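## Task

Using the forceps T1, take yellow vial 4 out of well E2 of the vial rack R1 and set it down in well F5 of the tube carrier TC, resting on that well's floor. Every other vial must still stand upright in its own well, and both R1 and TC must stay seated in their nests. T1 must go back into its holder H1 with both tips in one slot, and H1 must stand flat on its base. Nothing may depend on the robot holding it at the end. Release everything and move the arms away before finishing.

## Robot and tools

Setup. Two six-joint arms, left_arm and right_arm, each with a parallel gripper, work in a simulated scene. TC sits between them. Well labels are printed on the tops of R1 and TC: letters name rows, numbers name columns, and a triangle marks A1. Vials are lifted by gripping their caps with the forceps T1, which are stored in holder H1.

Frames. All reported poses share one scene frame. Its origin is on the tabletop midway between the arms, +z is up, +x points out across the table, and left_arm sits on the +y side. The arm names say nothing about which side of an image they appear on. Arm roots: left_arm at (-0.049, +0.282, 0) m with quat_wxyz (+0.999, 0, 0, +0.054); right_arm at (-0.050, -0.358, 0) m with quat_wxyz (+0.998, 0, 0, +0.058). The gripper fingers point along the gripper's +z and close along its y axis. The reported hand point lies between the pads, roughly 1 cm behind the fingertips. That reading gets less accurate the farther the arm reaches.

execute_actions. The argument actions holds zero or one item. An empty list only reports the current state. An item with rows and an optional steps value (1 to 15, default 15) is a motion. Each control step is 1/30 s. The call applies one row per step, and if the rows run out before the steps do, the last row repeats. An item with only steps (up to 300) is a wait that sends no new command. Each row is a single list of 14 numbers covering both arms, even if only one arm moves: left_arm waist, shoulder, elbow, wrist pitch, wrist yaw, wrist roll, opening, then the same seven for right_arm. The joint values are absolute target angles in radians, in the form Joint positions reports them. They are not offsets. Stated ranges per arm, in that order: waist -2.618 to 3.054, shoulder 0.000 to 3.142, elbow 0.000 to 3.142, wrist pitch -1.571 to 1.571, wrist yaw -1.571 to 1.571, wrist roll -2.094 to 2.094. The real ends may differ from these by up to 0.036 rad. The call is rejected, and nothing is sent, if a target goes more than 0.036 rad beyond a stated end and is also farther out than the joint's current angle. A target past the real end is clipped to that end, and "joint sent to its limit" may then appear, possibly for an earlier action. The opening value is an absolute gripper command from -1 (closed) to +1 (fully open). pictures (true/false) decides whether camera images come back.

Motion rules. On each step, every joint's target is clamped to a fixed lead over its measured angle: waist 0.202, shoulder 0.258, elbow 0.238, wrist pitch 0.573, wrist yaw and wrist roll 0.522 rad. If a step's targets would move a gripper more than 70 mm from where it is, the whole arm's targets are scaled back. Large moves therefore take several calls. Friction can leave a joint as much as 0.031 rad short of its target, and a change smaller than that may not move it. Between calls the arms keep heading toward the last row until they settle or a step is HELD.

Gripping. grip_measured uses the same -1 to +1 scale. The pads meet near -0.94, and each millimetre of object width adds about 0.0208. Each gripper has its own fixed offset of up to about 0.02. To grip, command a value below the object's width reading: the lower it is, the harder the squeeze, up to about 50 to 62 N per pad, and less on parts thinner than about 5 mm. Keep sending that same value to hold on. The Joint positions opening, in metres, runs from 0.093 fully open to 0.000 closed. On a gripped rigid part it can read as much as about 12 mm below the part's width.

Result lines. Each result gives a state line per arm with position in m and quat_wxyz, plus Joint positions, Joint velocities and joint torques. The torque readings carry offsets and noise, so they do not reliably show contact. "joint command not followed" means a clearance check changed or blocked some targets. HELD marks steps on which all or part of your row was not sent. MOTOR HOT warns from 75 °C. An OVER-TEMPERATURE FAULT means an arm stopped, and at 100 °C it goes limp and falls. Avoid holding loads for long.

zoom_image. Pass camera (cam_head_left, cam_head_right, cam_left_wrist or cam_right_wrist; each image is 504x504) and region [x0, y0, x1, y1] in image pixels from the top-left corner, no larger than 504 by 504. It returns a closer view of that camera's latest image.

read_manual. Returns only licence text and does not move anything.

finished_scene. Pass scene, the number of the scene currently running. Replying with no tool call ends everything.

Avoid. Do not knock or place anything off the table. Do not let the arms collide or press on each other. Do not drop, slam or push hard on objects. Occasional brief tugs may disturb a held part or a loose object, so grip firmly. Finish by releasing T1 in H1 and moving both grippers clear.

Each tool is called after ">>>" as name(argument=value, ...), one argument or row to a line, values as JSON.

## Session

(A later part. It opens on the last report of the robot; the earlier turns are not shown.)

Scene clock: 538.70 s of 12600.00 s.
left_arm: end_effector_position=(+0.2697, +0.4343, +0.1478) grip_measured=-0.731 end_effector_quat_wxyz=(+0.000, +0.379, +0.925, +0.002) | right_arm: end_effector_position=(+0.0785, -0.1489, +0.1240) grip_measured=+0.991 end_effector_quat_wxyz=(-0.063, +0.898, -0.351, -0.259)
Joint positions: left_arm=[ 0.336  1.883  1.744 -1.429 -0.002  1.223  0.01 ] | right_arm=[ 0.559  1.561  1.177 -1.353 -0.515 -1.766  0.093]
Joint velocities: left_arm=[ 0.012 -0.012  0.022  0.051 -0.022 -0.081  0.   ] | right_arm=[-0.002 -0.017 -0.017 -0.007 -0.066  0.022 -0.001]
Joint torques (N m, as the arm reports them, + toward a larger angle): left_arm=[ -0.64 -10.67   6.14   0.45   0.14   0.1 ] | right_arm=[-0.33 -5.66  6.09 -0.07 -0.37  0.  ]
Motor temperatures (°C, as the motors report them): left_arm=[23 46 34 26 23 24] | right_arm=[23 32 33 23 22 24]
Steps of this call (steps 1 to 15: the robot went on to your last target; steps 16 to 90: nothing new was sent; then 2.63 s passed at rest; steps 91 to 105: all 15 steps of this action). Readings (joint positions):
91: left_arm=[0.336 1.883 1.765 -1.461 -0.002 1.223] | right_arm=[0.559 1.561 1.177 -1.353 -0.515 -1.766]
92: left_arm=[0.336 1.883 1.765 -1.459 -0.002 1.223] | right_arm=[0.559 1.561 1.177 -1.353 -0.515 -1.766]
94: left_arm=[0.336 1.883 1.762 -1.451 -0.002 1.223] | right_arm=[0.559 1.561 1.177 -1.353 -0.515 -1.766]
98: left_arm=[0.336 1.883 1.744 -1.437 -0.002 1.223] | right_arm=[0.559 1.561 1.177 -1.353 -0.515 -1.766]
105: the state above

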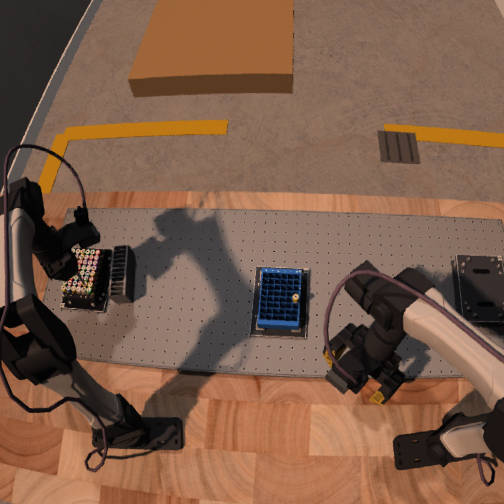

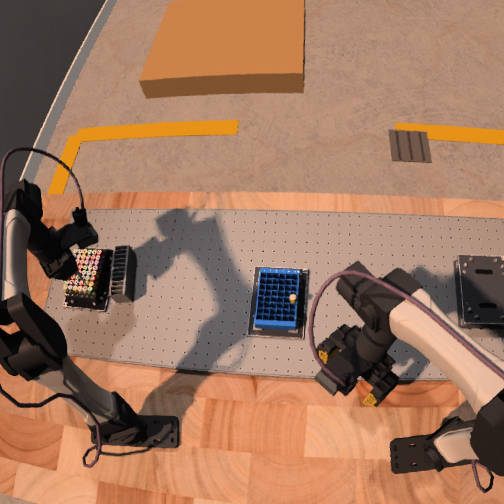

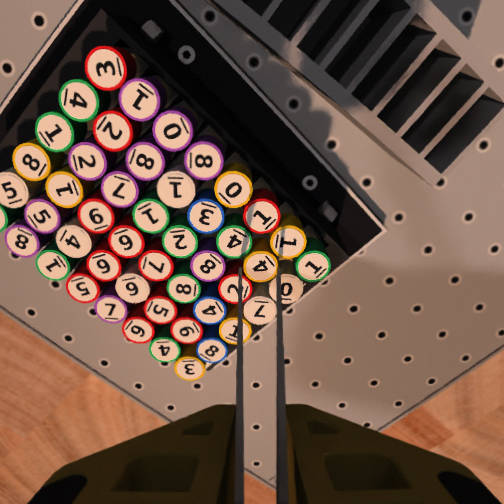

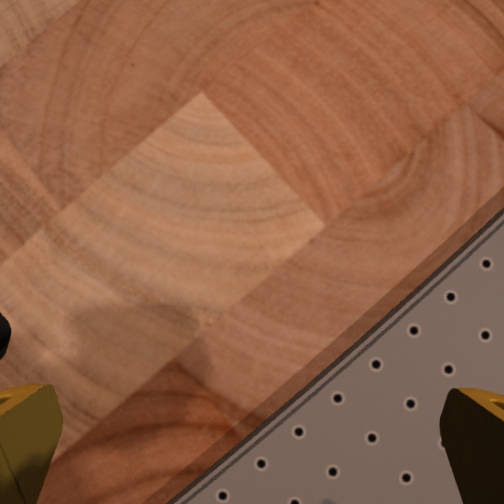

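>>> execute_actions(
  actions=[
    {"rows":[[0.336,1.88,1.715,-1.40,0,1.23,-0.725,0.559,1.561,1.177,-1.353,-0.515,-1.766,1],[0.336,1.88,1.715,-1.40,0,1.23,-0.725,0.559,1.561,1.177,-1.353,-0.515,-1.766,1],[0.336,1.88,1.715,-1.40,0,1.23,-0.725,0.559,1.561,1.177,-1.353,-0.515,-1.766,1],[0.336,1.88,1.70,-1.386,0,1.23,-0.725,0.559,1.561,1.177,-1.353,-0.515,-1.766,1],[0.336,1.88,1.70,-1.386,0,1.23,-0.725,0.559,1.561,1.177,-1.353,-0.515,-1.766,1],[0.336,1.88,1.70,-1.386,0,1.23,-0.725,0.559,1.561,1.177,-1.353,-0.515,-1.766,1],[0.336,1.88,1.686,-1.373,0,1.23,-0.725,0.559,1.561,1.177,-1.353,-0.515,-1.766,1]],"steps":15},
  ],
)

>>> zoom_image(
  camera="cam_left_wrist",
  region=[130, 130, 390, 390],
)

Scene clock: 544.30 s of 12600.00 s.
left_arm: end_effector_position=(+0.2696, +0.4342, +0.1371) grip_measured=-0.726 end_effector_quat_wxyz=(-0.001, +0.379, +0.925, +0.000) | right_arm: end_effector_position=(+0.0785, -0.1489, +0.1240) grip_measured=+0.991 end_effector_quat_wxyz=(-0.063, +0.898, -0.351, -0.259)
Joint positions: left_arm=[ 0.336  1.883  1.701 -1.39  -0.002  1.223  0.01 ] | right_arm=[ 0.559  1.561  1.177 -1.353 -0.515 -1.766  0.093]
Joint velocities: left_arm=[-0.002  0.002 -0.007 -0.022 -0.066  0.051  0.001] | right_arm=[-0.002  0.002 -0.012 -0.051 -0.022 -0.037 -0.   ]
Joint torques (N m, as the arm reports them, + toward a larger angle): left_arm=[ -0.67 -10.87   6.19   0.48   0.11   0.1 ] | right_arm=[-0.23 -5.68  6.14 -0.06 -0.32 -0.01]
Motor temperatures (°C, as the motors report them): left_arm=[23 46 34 26 23 24] | right_arm=[23 32 33 23 22 24]
Steps of this call (steps 1 to 15: the robot went on to your last target; steps 16 to 90: nothing new was sent; then 2.10 s passed at rest; steps 91 to 105: all 15 steps of this action). Readings (joint positions):
91: left_arm=[0.336 1.883 1.741 -1.424 -0.002 1.223] | right_arm=[0.559 1.561 1.177 -1.353 -0.515 -1.766]
92: left_arm=[0.336 1.883 1.738 -1.422 -0.002 1.223] | right_arm=[0.559 1.561 1.177 -1.353 -0.515 -1.766]
94: left_arm=[0.336 1.883 1.729 -1.416 -0.002 1.223] | right_arm=[0.559 1.561 1.177 -1.353 -0.515 -1.766]
98: left_arm=[0.336 1.883 1.709 -1.401 -0.002 1.223] | right_arm=[0.559 1.561 1.177 -1.353 -0.515 -1.766]
105: the state above

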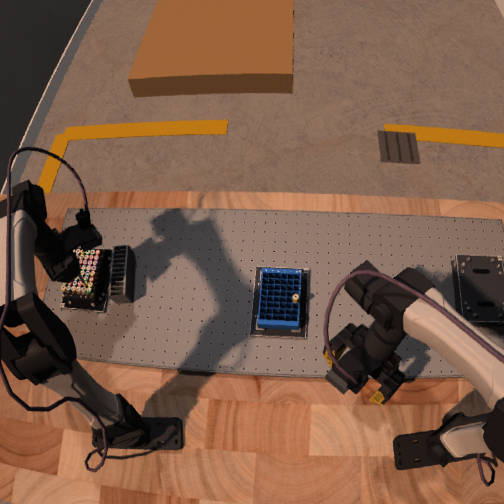

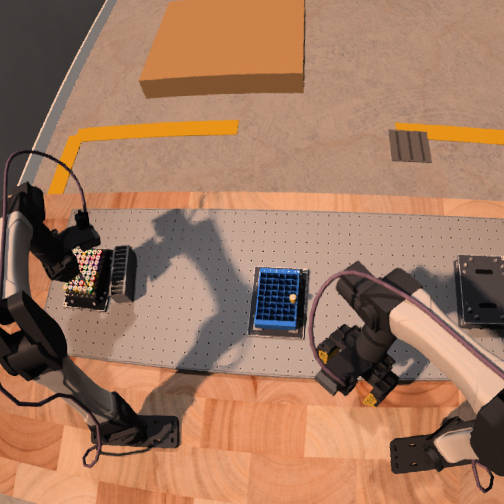

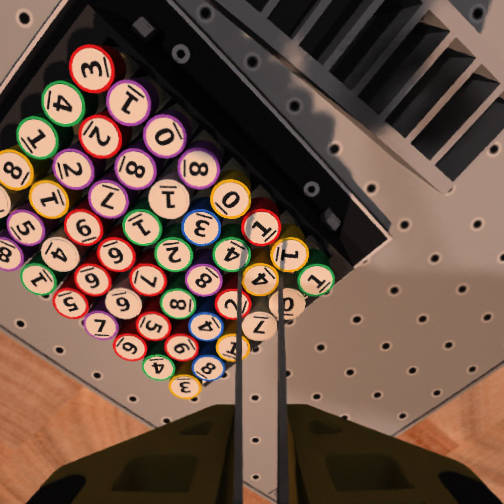

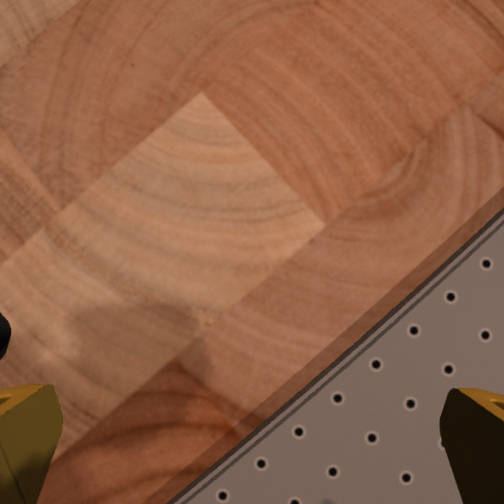

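Region (130, 130, 390, 390) of cam_left_wrist's 504x504 image, scaled by 1.938, with more detail than that image has.

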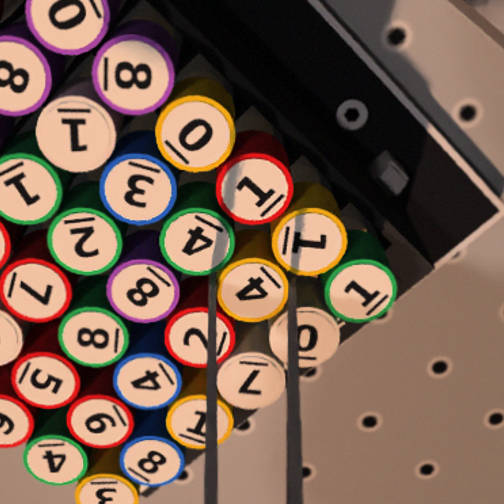

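In. Squeeze and lift.

>>> execute_actions(
  actions=[
    {"rows":[[0.336,1.88,1.686,-1.373,0,1.23,-0.9,0.559,1.561,1.177,-1.353,-0.515,-1.766,1]],"steps":12},
  ],
  pictures=false,
)

>>> execute_actions(
  actions=[
    {"rows":[[0.336,1.88,1.73,-1.42,0,1.23,-0.9,0.559,1.561,1.177,-1.353,-0.515,-1.766,1],[0.336,1.88,1.74,-1.43,0,1.23,-0.9,0.559,1.561,1.177,-1.353,-0.515,-1.766,1],[0.336,1.88,1.75,-1.44,0,1.23,-0.9,0.559,1.561,1.177,-1.353,-0.515,-1.766,1],[0.336,1.88,1.76,-1.45,0,1.23,-0.9,0.559,1.561,1.177,-1.353,-0.515,-1.766,1],[0.336,1.88,1.77,-1.46,0,1.23,-0.9,0.559,1.561,1.177,-1.353,-0.515,-1.766,1],[0.336,1.88,1.78,-1.47,0,1.23,-0.9,0.559,1.561,1.177,-1.353,-0.515,-1.766,1],[0.336,1.88,1.79,-1.48,0,1.23,-0.9,0.559,1.561,1.177,-1.353,-0.515,-1.766,1],[0.336,1.88,1.80,-1.49,0,1.23,-0.9,0.559,1.561,1.177,-1.353,-0.515,-1.766,1],[0.336,1.88,1.81,-1.50,0,1.23,-0.9,0.559,1.561,1.177,-1.353,-0.515,-1.766,1],[0.336,1.88,1.82,-1.51,0,1.23,-0.9,0.559,1.561,1.177,-1.353,-0.515,-1.766,1],[0.336,1.88,1.83,-1.52,0,1.23,-0.9,0.559,1.561,1.177,-1.353,-0.515,-1.766,1],[0.336,1.88,1.84,-1.53,0,1.23,-0.9,0.559,1.561,1.177,-1.353,-0.515,-1.766,1],[0.336,1.88,1.85,-1.54,0,1.23,-0.9,0.559,1.561,1.177,-1.353,-0.515,-1.766,1],[0.336,1.88,1.86,-1.55,0,1.23,-0.9,0.559,1.561,1.177,-1.353,-0.515,-1.766,1]],"steps":15},
  ],
  pictures=false,
)

>>> execute_actions(
  actions=[
    {"rows":[[0.336,1.87,1.88,-1.55,0,1.23,-0.9,0.559,1.561,1.177,-1.353,-0.515,-1.766,1],[0.336,1.87,1.88,-1.55,0,1.23,-0.9,0.559,1.561,1.177,-1.353,-0.515,-1.766,1],[0.336,1.87,1.88,-1.55,0,1.23,-0.9,0.559,1.561,1.177,-1.353,-0.515,-1.766,1],[0.336,1.85,1.90,-1.55,0,1.23,-0.9,0.559,1.561,1.177,-1.353,-0.515,-1.766,1],[0.336,1.85,1.90,-1.55,0,1.23,-0.9,0.559,1.561,1.177,-1.353,-0.515,-1.766,1],[0.336,1.85,1.90,-1.55,0,1.23,-0.9,0.559,1.561,1.177,-1.353,-0.515,-1.766,1],[0.336,1.82,1.91,-1.55,0,1.23,-0.9,0.559,1.561,1.177,-1.353,-0.515,-1.766,1]],"steps":15},
  ],
)

Scene clock: 552.80 s of 12600.00 s.
left_arm: end_effector_position=(+0.2696, +0.4342, +0.1371) grip_measured=-0.887 end_effector_quat_wxyz=(-0.001, +0.379, +0.925, +0.000) | right_arm: end_effector_position=(+0.0785, -0.1489, +0.1240) grip_measured=+0.991 end_effector_quat_wxyz=(-0.063, +0.898, -0.351, -0.259)
Joint positions: left_arm=[ 0.336  1.883  1.701 -1.39  -0.002  1.223  0.003] | right_arm=[ 0.559  1.561  1.177 -1.353 -0.515 -1.766  0.093]
Joint velocities: left_arm=[-0.002 -0.002  0.007 -0.037 -0.051  0.051 -0.   ] | right_arm=[-0.002 -0.012  0.002 -0.051  0.051  0.022  0.001]
Joint torques (N m, as the arm reports them, + toward a larger angle): left_arm=[ -0.61 -10.85   6.08   0.41   0.12   0.06] | right_arm=[-0.08 -5.54  5.98 -0.1  -0.38 -0.03]
Motor temperatures (°C, as the motors report them): left_arm=[23 46 34 26 23 24] | right_arm=[23 32 33 23 22 24]
Steps of this call (steps 1 to 15: the robot went on to your last target; steps 16 to 90: nothing new was sent; then 5.10 s passed at rest; steps 91 to 102: all 12 steps of this action). Readings (joint positions):
91: left_arm=[0.336 1.883 1.701 -1.390 -0.002 1.223] | right_arm=[0.559 1.561 1.177 -1.353 -0.515 -1.766]
92: left_arm=[0.336 1.883 1.701 -1.390 -0.002 1.223] | right_arm=[0.559 1.561 1.177 -1.353 -0.515 -1.766]
94: left_arm=[0.336 1.883 1.701 -1.390 -0.002 1.223] | right_arm=[0.559 1.561 1.177 -1.353 -0.515 -1.766]
98: left_arm=[0.336 1.883 1.701 -1.390 -0.002 1.223] | right_arm=[0.559 1.561 1.177 -1.353 -0.515 -1.766]
102: the state above

Scene clock: 553.30 s of 12600.00 s.
left_arm: end_effector_position=(+0.2680, +0.4335, +0.1690) grip_measured=-0.887 end_effector_quat_wxyz=(+0.002, +0.379, +0.925, +0.004) | right_arm: end_effector_position=(+0.0785, -0.1489, +0.1240) grip_measured=+0.991 end_effector_quat_wxyz=(-0.063, +0.898, -0.351, -0.259)
Joint positions: left_arm=[ 0.336  1.883  1.829 -1.509 -0.002  1.223  0.003] | right_arm=[ 0.559  1.561  1.177 -1.353 -0.515 -1.766  0.093]
Joint velocities: left_arm=[ 0.002 -0.002  0.217 -0.212  0.037 -0.022 -0.   ] | right_arm=[-0.002 -0.007  0.017  0.037  0.007  0.037  0.   ]
Joint torques (N m, as the arm reports them, + toward a larger angle): left_arm=[ -0.65 -10.75   8.71   0.1    0.1    0.11] | right_arm=[-0.13 -5.6   5.95 -0.1  -0.39 -0.07]
Motor temperatures (°C, as the motors report them): left_arm=[23 46 34 26 23 24] | right_arm=[23 32 33 23 22 24]
Steps of this call (steps 1 to 15: all 15 steps of this action). Readings (joint positions):
1: left_arm=[0.336 1.883 1.701 -1.393 -0.002 1.223] | right_arm=[0.559 1.561 1.177 -1.353 -0.515 -1.766]
2: left_arm=[0.336 1.883 1.704 -1.398 -0.002 1.223] | right_arm=[0.559 1.561 1.177 -1.353 -0.515 -1.766]
4: left_arm=[0.336 1.883 1.718 -1.409 -0.002 1.223] | right_arm=[0.559 1.561 1.177 -1.353 -0.515 -1.766]
8: left_arm=[0.336 1.883 1.759 -1.446 -0.002 1.223] | right_arm=[0.559 1.561 1.177 -1.353 -0.515 -1.766]
15: the state above

Scene clock: 553.80 s of 12600.00 s.
left_arm: end_effector_position=(+0.2680, +0.4334, +0.2027) grip_measured=-0.887 end_effector_quat_wxyz=(+0.031, +0.379, +0.924, +0.035) | right_arm: end_effector_position=(+0.0785, -0.1489, +0.1240) grip_measured=+0.991 end_effector_quat_wxyz=(-0.063, +0.898, -0.351, -0.259)
Joint positions: left_arm=[ 0.336  1.829  1.892 -1.54  -0.002  1.223  0.003] | right_arm=[ 0.559  1.561  1.177 -1.353 -0.515 -1.766  0.093]
Joint velocities: left_arm=[-0.022  0.002 -0.022  0.037 -0.081  0.022  0.   ] | right_arm=[-0.012 -0.007  0.002 -0.022  0.022 -0.022  0.001]
Joint torques (N m, as the arm reports them, + toward a larger angle): left_arm=[ -0.61 -10.75   8.65   0.36   0.16   0.08] | right_arm=[-0.16 -5.56  6.3  -0.08 -0.33 -0.04]
Motor temperatures (°C, as the motors report them): left_arm=[23 46 34 26 23 24] | right_arm=[23 32 33 23 22 24]
Steps of this call (steps 1 to 15: all 15 steps of this action). Readings (joint positions):
1: left_arm=[0.336 1.883 1.838 -1.516 -0.002 1.223] | right_arm=[0.559 1.561 1.177 -1.353 -0.515 -1.766]
2: left_arm=[0.336 1.883 1.846 -1.520 -0.002 1.223] | right_arm=[0.559 1.561 1.177 -1.353 -0.515 -1.766]
4: left_arm=[0.336 1.882 1.860 -1.528 -0.002 1.223] | right_arm=[0.559 1.561 1.177 -1.353 -0.515 -1.766]
8: left_arm=[0.336 1.866 1.875 -1.540 -0.002 1.223] | right_arm=[0.559 1.561 1.177 -1.353 -0.515 -1.766]
15: the state above

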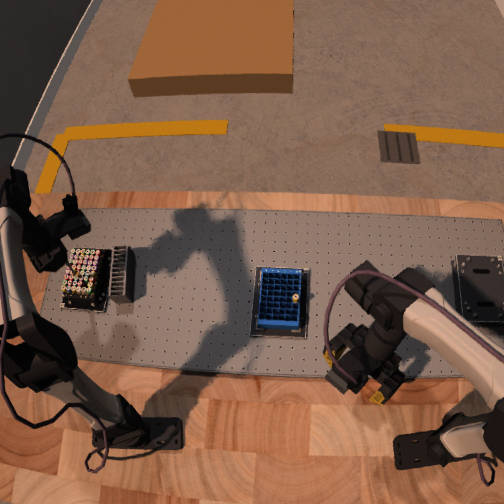

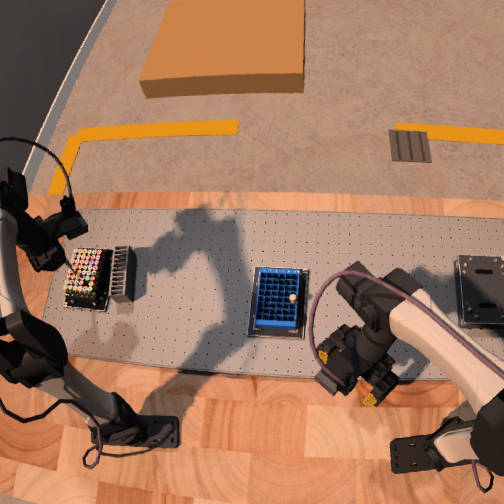

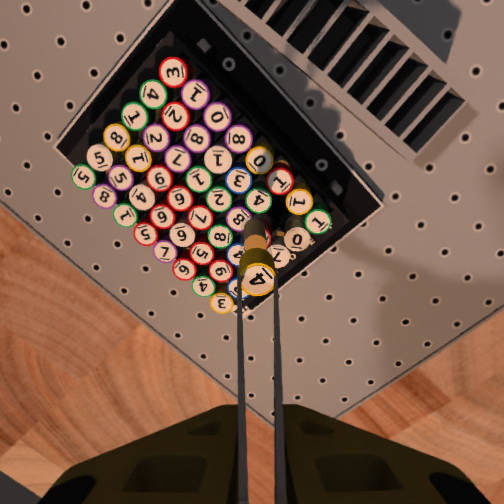

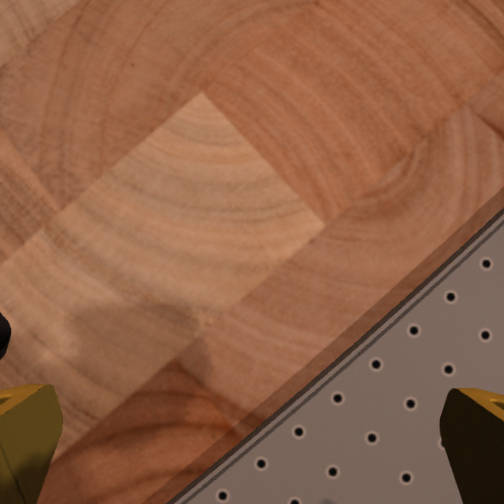

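>>> execute_actions(
  actions=[
    {"rows":[[0.25,1.82,1.91,-1.55,0,1.1,-0.9,0.559,1.561,1.177,-1.353,-0.515,-1.766,1],[0.2,1.82,1.91,-1.55,0,1.0,-0.9,0.559,1.561,1.177,-1.353,-0.515,-1.766,1],[0.15,1.82,1.91,-1.55,0,0.9,-0.9,0.559,1.561,1.177,-1.353,-0.515,-1.766,1],[0.1,1.82,1.91,-1.55,0,0.8,-0.9,0.559,1.561,1.177,-1.353,-0.515,-1.766,1],[0.05,1.82,1.91,-1.55,0,0.7,-0.9,0.559,1.561,1.177,-1.353,-0.515,-1.766,1],[0.0,1.82,1.91,-1.55,0,0.6,-0.9,0.559,1.561,1.177,-1.353,-0.515,-1.766,1],[-0.05,1.82,1.91,-1.55,0,0.5,-0.9,0.559,1.561,1.177,-1.353,-0.515,-1.766,1],[-0.1,1.82,1.91,-1.55,0,0.4,-0.9,0.559,1.561,1.177,-1.353,-0.515,-1.766,1],[-0.15,1.82,1.91,-1.55,0,0.3,-0.9,0.559,1.561,1.177,-1.353,-0.515,-1.766,1],[-0.2,1.82,1.91,-1.55,0,0.2,-0.9,0.559,1.561,1.177,-1.353,-0.515,-1.766,1],[-0.25,1.82,1.91,-1.55,0,0.1,-0.9,0.559,1.561,1.177,-1.353,-0.515,-1.766,1],[-0.3,1.82,1.91,-1.55,0,0.0,-0.9,0.559,1.561,1.177,-1.353,-0.515,-1.766,1],[-0.35,1.82,1.91,-1.55,0,-0.1,-0.9,0.559,1.561,1.177,-1.353,-0.515,-1.766,1],[-0.4,1.82,1.91,-1.55,0,-0.2,-0.9,0.559,1.561,1.177,-1.353,-0.515,-1.766,1],[-0.45,1.82,1.91,-1.55,0,-0.3,-0.9,0.559,1.561,1.177,-1.353,-0.515,-1.766,1]],"steps":15},
  ],
  pictures=false,
)

>>> execute_actions(
  actions=[
    {"rows":[[-0.5,1.84,1.93,-1.55,0,-0.4,-0.9,0.559,1.561,1.177,-1.353,-0.515,-1.766,1],[-0.55,1.86,1.95,-1.55,0,-0.5,-0.9,0.559,1.561,1.177,-1.353,-0.515,-1.766,1],[-0.6,1.88,1.97,-1.55,0,-0.6,-0.9,0.559,1.561,1.177,-1.353,-0.515,-1.766,1],[-0.65,1.9,1.99,-1.55,0,-0.7,-0.9,0.559,1.561,1.177,-1.353,-0.515,-1.766,1],[-0.7,1.92,2.01,-1.55,0,-0.755,-0.9,0.559,1.561,1.177,-1.353,-0.515,-1.766,1],[-0.75,1.94,2.03,-1.55,0,-0.755,-0.9,0.559,1.561,1.177,-1.353,-0.515,-1.766,1],[-0.8,1.96,2.05,-1.55,0,-0.755,-0.9,0.559,1.561,1.177,-1.353,-0.515,-1.766,1],[-0.84,1.97,2.06,-1.55,0,-0.755,-0.9,0.559,1.561,1.177,-1.353,-0.515,-1.766,1],[-0.865,1.97,2.06,-1.55,0,-0.755,-0.9,0.559,1.561,1.177,-1.353,-0.515,-1.766,1]],"steps":15},
  ],
  pictures=false,
)

>>> execute_actions(
  actions=[
    {"steps":15},
  ],
)

Scene clock: 565.90 s of 12600.00 s.
left_arm: end_effector_position=(+0.2912, +0.1949, +0.2027) grip_measured=-0.887 end_effector_quat_wxyz=(+0.047, +0.181, +0.982, -0.002) | right_arm: end_effector_position=(+0.0785, -0.1489, +0.1240) grip_measured=+0.991 end_effector_quat_wxyz=(-0.063, +0.898, -0.351, -0.259)
Joint positions: left_arm=[-0.361  1.829  1.892 -1.54  -0.003  0.112  0.003] | right_arm=[ 0.559  1.561  1.177 -1.353 -0.515 -1.766  0.093]
Joint velocities: left_arm=[-1.36  -0.007 -0.017 -0.037  0.051 -2.791 -0.   ] | right_arm=[-0.007 -0.007 -0.012 -0.066  0.066  0.022  0.001]
Joint torques (N m, as the arm reports them, + toward a larger angle): left_arm=[ -0.88 -10.72   9.04   0.43   0.09   0.  ] | right_arm=[-0.25 -5.62  6.09 -0.08 -0.41  0.  ]
Motor temperatures (°C, as the motors report them): left_arm=[23 46 35 26 23 24] | right_arm=[23 32 33 23 22 24]
Steps of this call (steps 1 to 15: the robot went on to your last target; steps 16 to 90: nothing new was sent; then 8.60 s passed at rest; steps 91 to 105: all 15 steps of this action). Readings (joint positions):
91: left_arm=[0.328 1.829 1.892 -1.540 -0.005 1.205] | right_arm=[0.559 1.561 1.177 -1.353 -0.515 -1.766]
92: left_arm=[0.305 1.829 1.892 -1.540 -0.010 1.169] | right_arm=[0.559 1.561 1.177 -1.353 -0.515 -1.766]
94: left_arm=[0.217 1.829 1.892 -1.540 -0.014 1.061] | right_arm=[0.559 1.561 1.177 -1.353 -0.515 -1.766]
98: left_arm=[-0.012 1.829 1.892 -1.540 -0.008 0.758] | right_arm=[0.559 1.561 1.177 -1.353 -0.515 -1.766]
105: the state above

Scene clock: 566.40 s of 12600.00 s.
left_arm: end_effector_position=(+0.2281, +0.0110, +0.1874) grip_measured=-0.887 end_effector_quat_wxyz=(+0.029, +0.032, +0.999, -0.033) | right_arm: end_effector_position=(+0.0785, -0.1489, +0.1240) grip_measured=+0.991 end_effector_quat_wxyz=(-0.063, +0.898, -0.351, -0.259)
Joint positions: left_arm=[-0.88   1.98   2.034 -1.538  0.009 -0.707  0.003] | right_arm=[ 0.559  1.561  1.177 -1.353 -0.515 -1.766  0.093]
Joint velocities: left_arm=[ 0.105  0.007  0.061 -0.11   0.007 -0.315  0.   ] | right_arm=[ 0.002  0.027 -0.027  0.007 -0.095 -0.066  0.001]
Joint torques (N m, as the arm reports them, + toward a larger angle): left_arm=[  0.22 -12.21   9.28   0.39  -0.07  -0.07] | right_arm=[ 0.01 -5.63  5.96 -0.03 -0.39 -0.05]
Motor temperatures (°C, as the motors report them): left_arm=[23 46 35 26 23 24] | right_arm=[23 32 33 23 22 24]
Steps of this call (steps 1 to 15: all 15 steps of this action). Readings (joint positions):
1: left_arm=[-0.411 1.831 1.895 -1.541 -0.002 0.015] | right_arm=[0.559 1.561 1.177 -1.353 -0.515 -1.766]
2: left_arm=[-0.461 1.836 1.904 -1.543 -0.002 -0.083] | right_arm=[0.559 1.561 1.177 -1.353 -0.515 -1.766]
4: left_arm=[-0.560 1.860 1.939 -1.544 -0.002 -0.280] | right_arm=[0.559 1.561 1.177 -1.353 -0.515 -1.766]
8: left_arm=[-0.756 1.935 2.018 -1.542 -0.003 -0.556] | right_arm=[0.559 1.561 1.177 -1.353 -0.515 -1.766]
15: the state above

Scene clock: 566.90 s of 12600.00 s.
left_arm: end_effector_position=(+0.2306, +0.0132, +0.1882) grip_measured=-0.887 end_effector_quat_wxyz=(+0.030, +0.009, +0.999, -0.033) | right_arm: end_effector_position=(+0.0785, -0.1489, +0.1240) grip_measured=+0.991 end_effector_quat_wxyz=(-0.063, +0.898, -0.351, -0.259)
Joint positions: left_arm=[-0.873  1.98   2.037 -1.539  0.007 -0.746  0.003] | right_arm=[ 0.559  1.561  1.177 -1.353 -0.515 -1.766  0.093]
Joint velocities: left_arm=[-0.002 -0.032 -0.012 -0.051 -0.022 -0.022  0.   ] | right_arm=[ 0.002 -0.007 -0.022 -0.022 -0.051 -0.037 -0.   ]
Joint torques (N m, as the arm reports them, + toward a larger angle): left_arm=[  0.05 -12.33   9.16   0.39  -0.07  -0.02] | right_arm=[-0.23 -5.55  6.08 -0.04 -0.38 -0.02]
Motor temperatures (°C, as the motors report them): left_arm=[23 46 35 26 23 24] | right_arm=[23 32 33 23 22 24]
Steps of this call (steps 1 to 15: the robot went on to your last target). Readings (joint positions):
1: left_arm=[-0.877 1.980 2.036 -1.539 0.009 -0.715] | right_arm=[0.559 1.561 1.177 -1.353 -0.515 -1.766]
2: left_arm=[-0.875 1.980 2.036 -1.539 0.008 -0.722] | right_arm=[0.559 1.561 1.177 -1.353 -0.515 -1.766]
4: left_arm=[-0.873 1.980 2.037 -1.539 0.007 -0.731] | right_arm=[0.559 1.561 1.177 -1.353 -0.515 -1.766]
8: left_arm=[-0.873 1.980 2.037 -1.539 0.007 -0.741] | right_arm=[0.559 1.561 1.177 -1.353 -0.515 -1.766]
15: the state above

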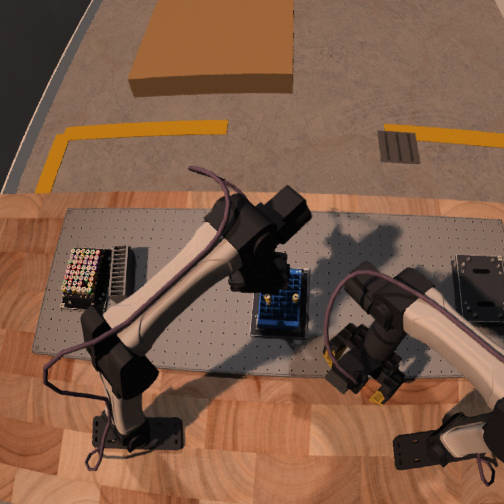

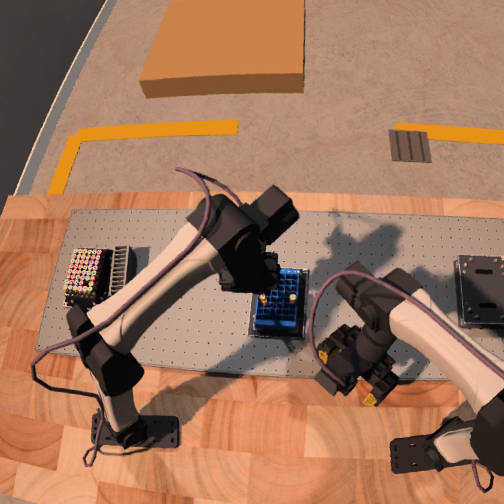

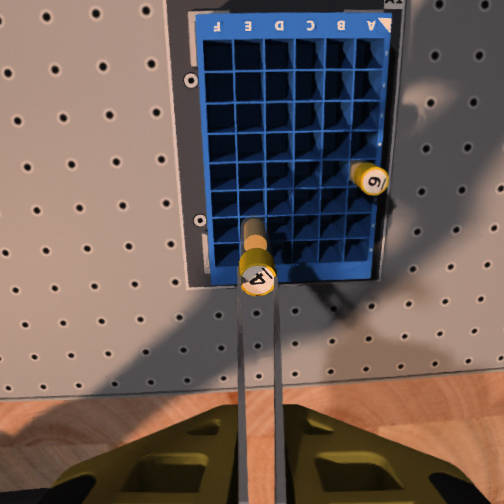

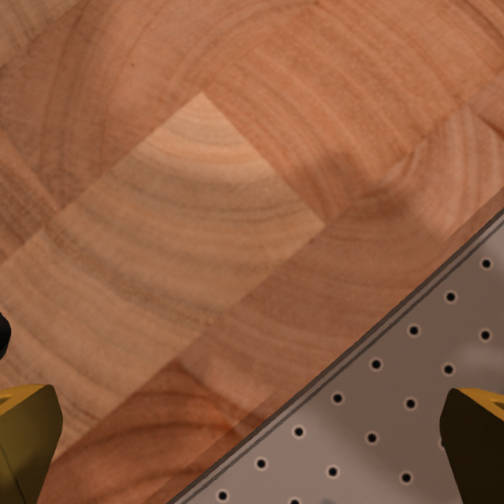

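>>> execute_actions(
  actions=[
    {"rows":[[-0.85,2.01,2.06,-1.55,0,-0.72,-0.9,0.559,1.561,1.177,-1.353,-0.515,-1.766,1],[-0.85,2.01,2.06,-1.55,0,-0.72,-0.9,0.559,1.561,1.177,-1.353,-0.515,-1.766,1],[-0.85,2.01,2.06,-1.55,0,-0.72,-0.9,0.559,1.561,1.177,-1.353,-0.515,-1.766,1],[-0.82,2.04,2.085,-1.55,0,-0.72,-0.9,0.559,1.561,1.177,-1.353,-0.515,-1.766,1]],"steps":15},
  ],
  pictures=false,
)

>>> execute_actions(
  actions=[
    {"steps":10},
  ],
)

>>> zoom_image(
  camera="cam_left_wrist",
  region=[150, 80, 410, 340],
)

Scene clock: 575.97 s of 12600.00 s.
left_arm: end_effector_position=(+0.2490, +0.0233, +0.1712) grip_measured=-0.887 end_effector_quat_wxyz=(+0.016, -0.007, +1.000, -0.016) | right_arm: end_effector_position=(+0.0785, -0.1489, +0.1240) grip_measured=+0.991 end_effector_quat_wxyz=(-0.063, +0.898, -0.351, -0.259)
Joint positions: left_arm=[-0.823  2.042  2.061 -1.545  0.004 -0.728  0.003] | right_arm=[ 0.559  1.561  1.177 -1.353 -0.515 -1.766  0.093]
Joint velocities: left_arm=[-0.007  0.007 -0.007  0.037  0.007  0.051 -0.001] | right_arm=[ 0.007 -0.007  0.012 -0.022 -0.007 -0.022  0.   ]
Joint torques (N m, as the arm reports them, + toward a larger angle): left_arm=[ -0.28 -12.39   9.38   0.38  -0.04   0.14] | right_arm=[-0.1  -5.38  6.11 -0.07 -0.47 -0.01]
Motor temperatures (°C, as the motors report them): left_arm=[23 47 35 26 23 24] | right_arm=[23 32 33 23 22 24]
Steps of this call (steps 1 to 15: the robot went on to your last target; steps 16 to 90: nothing new was sent; then 5.57 s passed at rest; steps 91 to 105: all 15 steps of this action). Readings (joint positions):
91: left_arm=[-0.871 1.982 2.037 -1.540 0.007 -0.745] | right_arm=[0.559 1.561 1.177 -1.353 -0.515 -1.766]
92: left_arm=[-0.869 1.985 2.039 -1.540 0.007 -0.741] | right_arm=[0.559 1.561 1.177 -1.353 -0.515 -1.766]
94: left_arm=[-0.860 1.998 2.045 -1.544 0.007 -0.736] | right_arm=[0.559 1.561 1.177 -1.353 -0.515 -1.766]
98: left_arm=[-0.828 2.034 2.061 -1.545 0.005 -0.731] | right_arm=[0.559 1.561 1.177 -1.353 -0.515 -1.766]
105: the state above

Scene clock: 576.30 s of 12600.00 s.
left_arm: end_effector_position=(+0.2490, +0.0233, +0.1712) grip_measured=-0.887 end_effector_quat_wxyz=(+0.016, -0.006, +1.000, -0.016) | right_arm: end_effector_position=(+0.0785, -0.1489, +0.1240) grip_measured=+0.991 end_effector_quat_wxyz=(-0.063, +0.898, -0.351, -0.259)
Joint positions: left_arm=[-0.823  2.042  2.061 -1.545  0.004 -0.727  0.003] | right_arm=[ 0.559  1.561  1.177 -1.353 -0.515 -1.766  0.093]
Joint velocities: left_arm=[-0.002  0.007  0.002 -0.007 -0.007  0.007 -0.001] | right_arm=[-0.002  0.002  0.027  0.022 -0.007 -0.037 -0.   ]
Joint torques (N m, as the arm reports them, + toward a larger angle): left_arm=[ -0.4  -12.22   9.26   0.38  -0.03   0.09] | right_arm=[-0.08 -5.62  6.18 -0.02 -0.38 -0.07]
Motor temperatures (°C, as the motors report them): left_arm=[23 47 35 26 23 24] | right_arm=[23 32 33 23 22 24]
Steps of this call (steps 1 to 10: the robot went on to your last target). Readings (joint positions):
1: left_arm=[-0.823 2.042 2.061 -1.545 0.004 -0.728] | right_arm=[0.559 1.561 1.177 -1.353 -0.515 -1.766]
2: left_arm=[-0.823 2.042 2.061 -1.545 0.004 -0.727] | right_arm=[0.559 1.561 1.177 -1.353 -0.515 -1.766]
4: left_arm=[-0.823 2.042 2.061 -1.545 0.004 -0.727] | right_arm=[0.559 1.561 1.177 -1.353 -0.515 -1.766]
8: left_arm=[-0.823 2.042 2.061 -1.545 0.004 -0.727] | right_arm=[0.559 1.561 1.177 -1.353 -0.515 -1.766]
10: the state above

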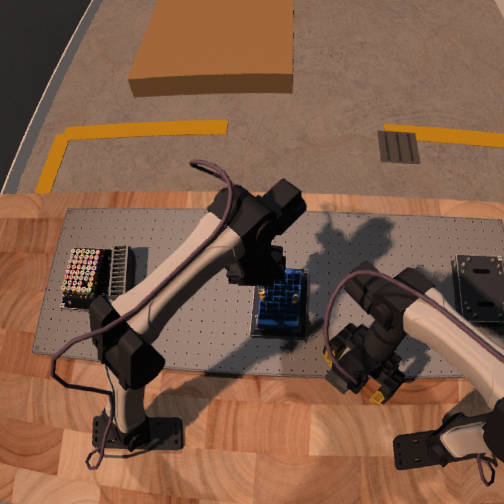

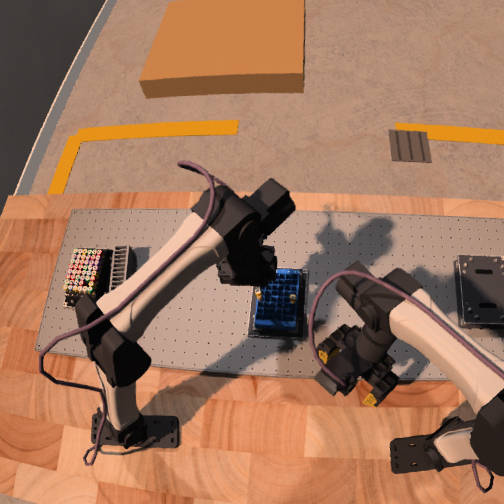

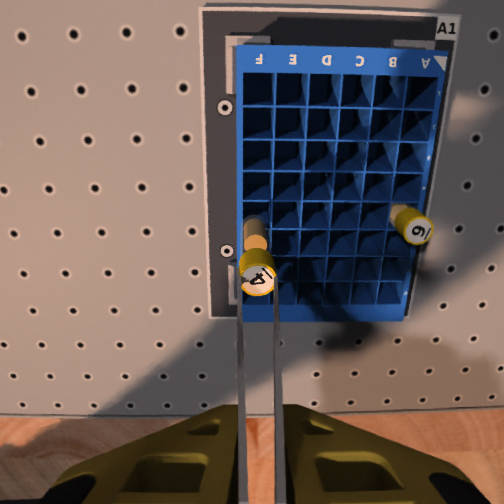

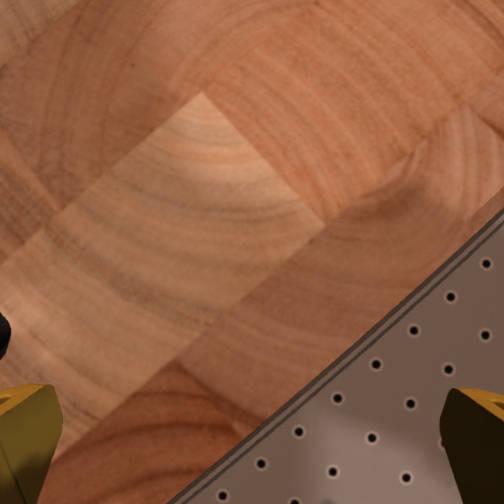

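Region (150, 80, 410, 340) of cam_left_wrist's 504x504 image, scaled by 1.938, with more detail than that image has.

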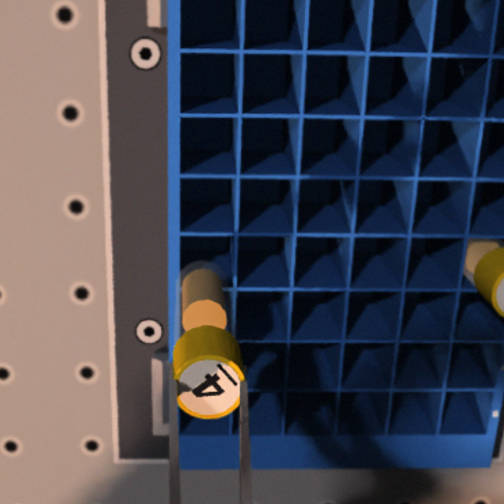

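>>> execute_actions(
  actions=[
    {"rows":[[-0.823,2.04,2.03,-1.51,0,-0.72,-0.9,0.559,1.561,1.177,-1.353,-0.515,-1.766,1],[-0.823,2.04,2.03,-1.51,0,-0.72,-0.9,0.559,1.561,1.177,-1.353,-0.515,-1.766,1],[-0.823,2.04,2.03,-1.51,0,-0.72,-0.9,0.559,1.561,1.177,-1.353,-0.515,-1.766,1],[-0.823,2.04,2.015,-1.495,0,-0.72,-0.9,0.559,1.561,1.177,-1.353,-0.515,-1.766,1]],"steps":15},
  ],
)

>>> zoom_image(
  camera="cam_left_wrist",
  region=[150, 80, 410, 340],
)

Scene clock: 580.13 s of 12600.00 s.
left_arm: end_effector_position=(+0.2514, +0.0215, +0.1644) grip_measured=-0.887 end_effector_quat_wxyz=(+0.018, -0.006, +1.000, -0.017) | right_arm: end_effector_position=(+0.0785, -0.1489, +0.1240) grip_measured=+0.991 end_effector_quat_wxyz=(-0.063, +0.898, -0.351, -0.259)
Joint positions: left_arm=[-0.823  2.042  2.033 -1.512  0.002 -0.727  0.003] | right_arm=[ 0.559  1.561  1.177 -1.353 -0.515 -1.766  0.093]
Joint velocities: left_arm=[-0.007  0.002  0.012 -0.066 -0.007 -0.051  0.   ] | right_arm=[-0.027  0.002  0.022 -0.007 -0.037 -0.037  0.001]
Joint torques (N m, as the arm reports them, + toward a larger angle): left_arm=[ -0.61 -12.31   5.75   0.55  -0.04   0.05] | right_arm=[-0.06 -5.69  5.81 -0.09 -0.41  0.01]
Motor temperatures (°C, as the motors report them): left_arm=[23 47 35 26 23 24] | right_arm=[23 32 33 23 22 24]
Steps of this call (steps 1 to 15: the robot went on to your last target; steps 16 to 90: nothing new was sent; then 0.33 s passed at rest; steps 91 to 105: all 15 steps of this action). Readings (joint positions):
91: left_arm=[-0.823 2.042 2.058 -1.543 0.004 -0.727] | right_arm=[0.559 1.561 1.177 -1.353 -0.515 -1.766]
92: left_arm=[-0.823 2.042 2.055 -1.539 0.004 -0.727] | right_arm=[0.559 1.561 1.177 -1.353 -0.515 -1.766]
94: left_arm=[-0.823 2.042 2.044 -1.530 0.004 -0.727] | right_arm=[0.559 1.561 1.177 -1.353 -0.515 -1.766]
98: left_arm=[-0.823 2.042 2.033 -1.519 0.003 -0.727] | right_arm=[0.559 1.561 1.177 -1.353 -0.515 -1.766]
105: the state above

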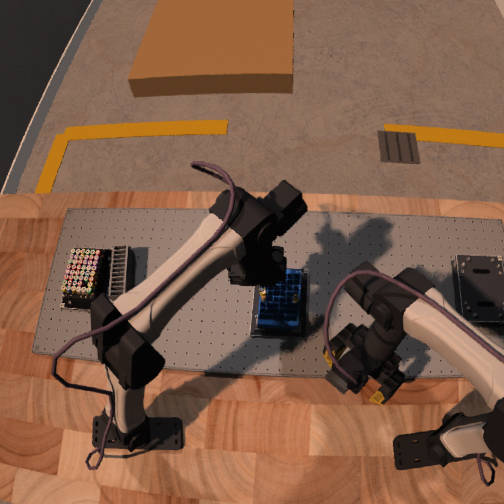

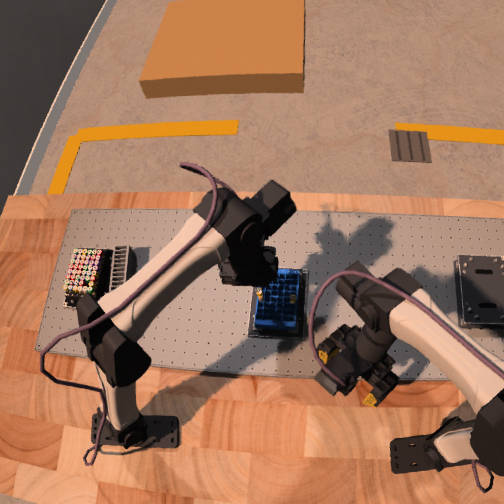

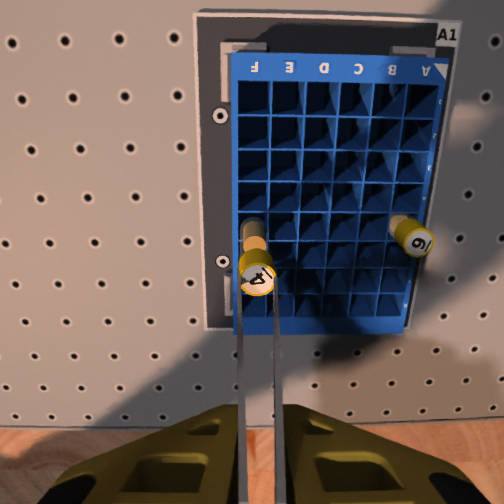

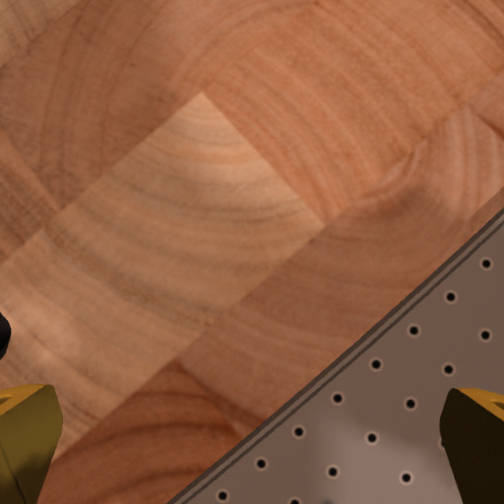

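Region (150, 80, 410, 340) of cam_left_wrist's 504x504 image, scaled by 1.938, with more detail than that image has.

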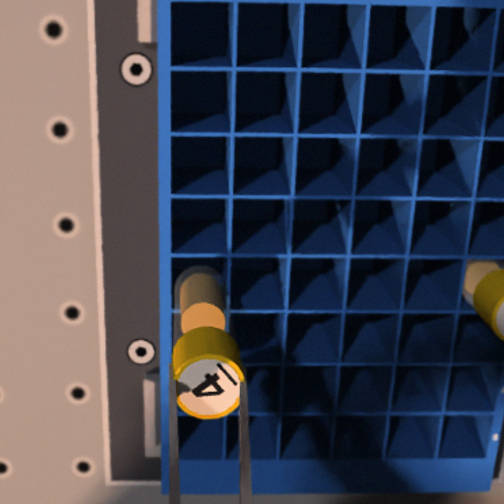

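>>> execute_actions(
  actions=[
    {"rows":[[-0.823,2.04,2.0,-1.485,0,-0.72,-0.9,0.559,1.561,1.177,-1.353,-0.515,-1.766,1],[-0.823,2.04,2.0,-1.485,0,-0.72,-0.9,0.559,1.561,1.177,-1.353,-0.515,-1.766,1],[-0.823,2.04,2.0,-1.485,0,-0.72,-0.9,0.559,1.561,1.177,-1.353,-0.515,-1.766,1],[-0.823,2.04,1.975,-1.465,0,-0.72,-0.9,0.559,1.561,1.177,-1.353,-0.515,-1.766,1],[-0.823,2.04,1.975,-1.465,0,-0.72,-0.9,0.559,1.561,1.177,-1.353,-0.515,-1.766,1],[-0.823,2.04,1.975,-1.465,0,-0.72,-0.9,0.559,1.561,1.177,-1.353,-0.515,-1.766,1],[-0.823,2.04,1.95,-1.445,0,-0.72,-0.9,0.559,1.561,1.177,-1.353,-0.515,-1.766,1],[-0.823,2.04,1.95,-1.445,0,-0.72,-0.9,0.559,1.561,1.177,-1.353,-0.515,-1.766,1],[-0.823,2.04,1.95,-1.445,0,-0.72,-0.9,0.559,1.561,1.177,-1.353,-0.515,-1.766,1],[-0.823,2.04,1.93,-1.425,0,-0.72,-0.9,0.559,1.561,1.177,-1.353,-0.515,-1.766,1]],"steps":15},
  ],
  pictures=false,
)

>>> execute_actions(
  actions=[
    {"steps":10},
  ],
)

>>> zoom_image(
  camera="cam_left_wrist",
  region=[150, 80, 410, 340],
)

Scene clock: 587.07 s of 12600.00 s.
left_arm: end_effector_position=(+0.2502, +0.0246, +0.1422) grip_measured=-0.894 end_effector_quat_wxyz=(+0.011, -0.006, +1.000, -0.005) | right_arm: end_effector_position=(+0.0785, -0.1489, +0.1240) grip_measured=+0.991 end_effector_quat_wxyz=(-0.063, +0.898, -0.351, -0.259)
Joint positions: left_arm=[-0.823  2.04   1.941 -1.45  -0.007 -0.727  0.002] | right_arm=[ 0.559  1.561  1.177 -1.353 -0.515 -1.766  0.093]
Joint velocities: left_arm=[ 0.002  0.061 -0.046  0.051 -0.066 -0.095  0.001] | right_arm=[ 0.007 -0.002 -0.002 -0.037 -0.081 -0.037  0.   ]
Joint torques (N m, as the arm reports them, + toward a larger angle): left_arm=[ -0.56 -12.48   6.62   0.47   0.05   0.06] | right_arm=[-0.13 -5.53  6.21 -0.15 -0.4  -0.01]
Motor temperatures (°C, as the motors report them): left_arm=[23 47 35 26 23 24] | right_arm=[23 32 34 23 22 24]
Steps of this call (steps 1 to 15: the robot went on to your last target; steps 16 to 90: nothing new was sent; then 3.43 s passed at rest; steps 91 to 105: all 15 steps of this action). Readings (joint positions):
91: left_arm=[-0.823 2.042 2.031 -1.510 0.002 -0.727] | right_arm=[0.559 1.561 1.177 -1.353 -0.515 -1.766]
92: left_arm=[-0.823 2.042 2.029 -1.509 0.001 -0.727] | right_arm=[0.559 1.561 1.177 -1.353 -0.515 -1.766]
94: left_arm=[-0.823 2.040 2.024 -1.500 -0.001 -0.727] | right_arm=[0.559 1.561 1.177 -1.353 -0.515 -1.766]
98: left_arm=[-0.823 2.029 1.999 -1.470 -0.007 -0.727] | right_arm=[0.559 1.561 1.177 -1.353 -0.515 -1.766]
105: the state above

Scene clock: 587.40 s of 12600.00 s.
left_arm: end_effector_position=(+0.2519, +0.0231, +0.1417) grip_measured=-0.894 end_effector_quat_wxyz=(+0.014, -0.006, +1.000, -0.007) | right_arm: end_effector_position=(+0.0785, -0.1489, +0.1240) grip_measured=+0.991 end_effector_quat_wxyz=(-0.063, +0.898, -0.351, -0.259)
Joint positions: left_arm=[-0.823  2.041  1.941 -1.44  -0.007 -0.727  0.002] | right_arm=[ 0.559  1.561  1.177 -1.353 -0.515 -1.766  0.093]
Joint velocities: left_arm=[ 0.012 -0.007 -0.002  0.051 -0.051 -0.007 -0.001] | right_arm=[-0.002 -0.027  0.007  0.066 -0.007 -0.007 -0.   ]
Joint torques (N m, as the arm reports them, + toward a larger angle): left_arm=[ -0.54 -12.47   6.68   0.53   0.08   0.09] | right_arm=[-0.2  -5.55  6.11 -0.06 -0.4  -0.01]
Motor temperatures (°C, as the motors report them): left_arm=[23 48 35 26 23 24] | right_arm=[23 32 34 23 22 24]
Steps of this call (steps 1 to 10: the robot went on to your last target). Readings (joint positions):
1: left_arm=[-0.823 2.041 1.941 -1.448 -0.007 -0.727] | right_arm=[0.559 1.561 1.177 -1.353 -0.515 -1.766]
2: left_arm=[-0.823 2.041 1.941 -1.446 -0.007 -0.727] | right_arm=[0.559 1.561 1.177 -1.353 -0.515 -1.766]
4: left_arm=[-0.823 2.041 1.941 -1.443 -0.007 -0.727] | right_arm=[0.559 1.561 1.177 -1.353 -0.515 -1.766]
8: left_arm=[-0.823 2.041 1.941 -1.441 -0.007 -0.727] | right_arm=[0.559 1.561 1.177 -1.353 -0.515 -1.766]
10: the state above

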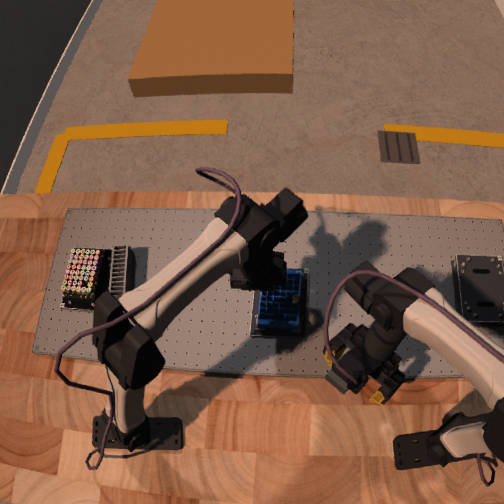

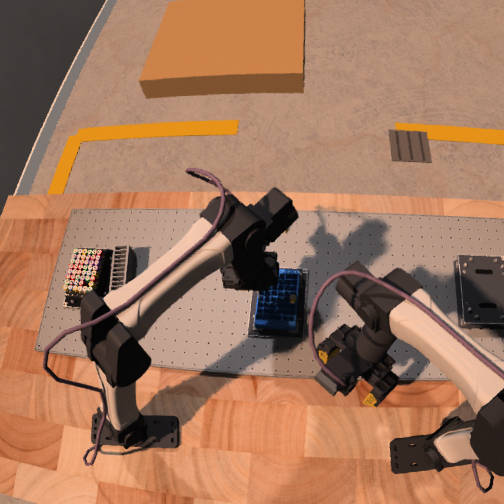

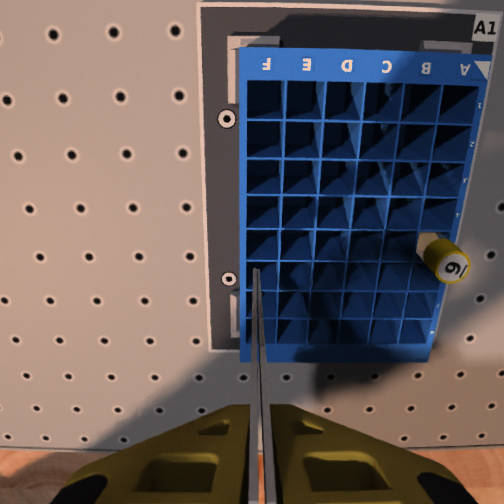

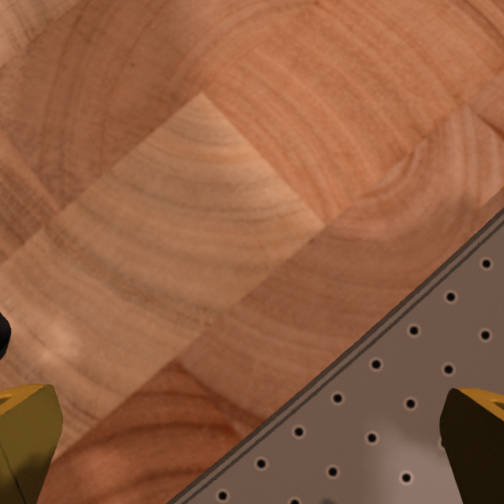

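Region (150, 80, 410, 340) of cam_left_wrist's 504x504 image, scaled by 1.938, with more detail than that image has.

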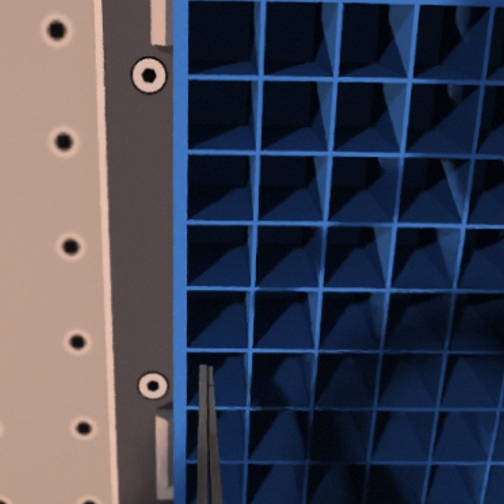

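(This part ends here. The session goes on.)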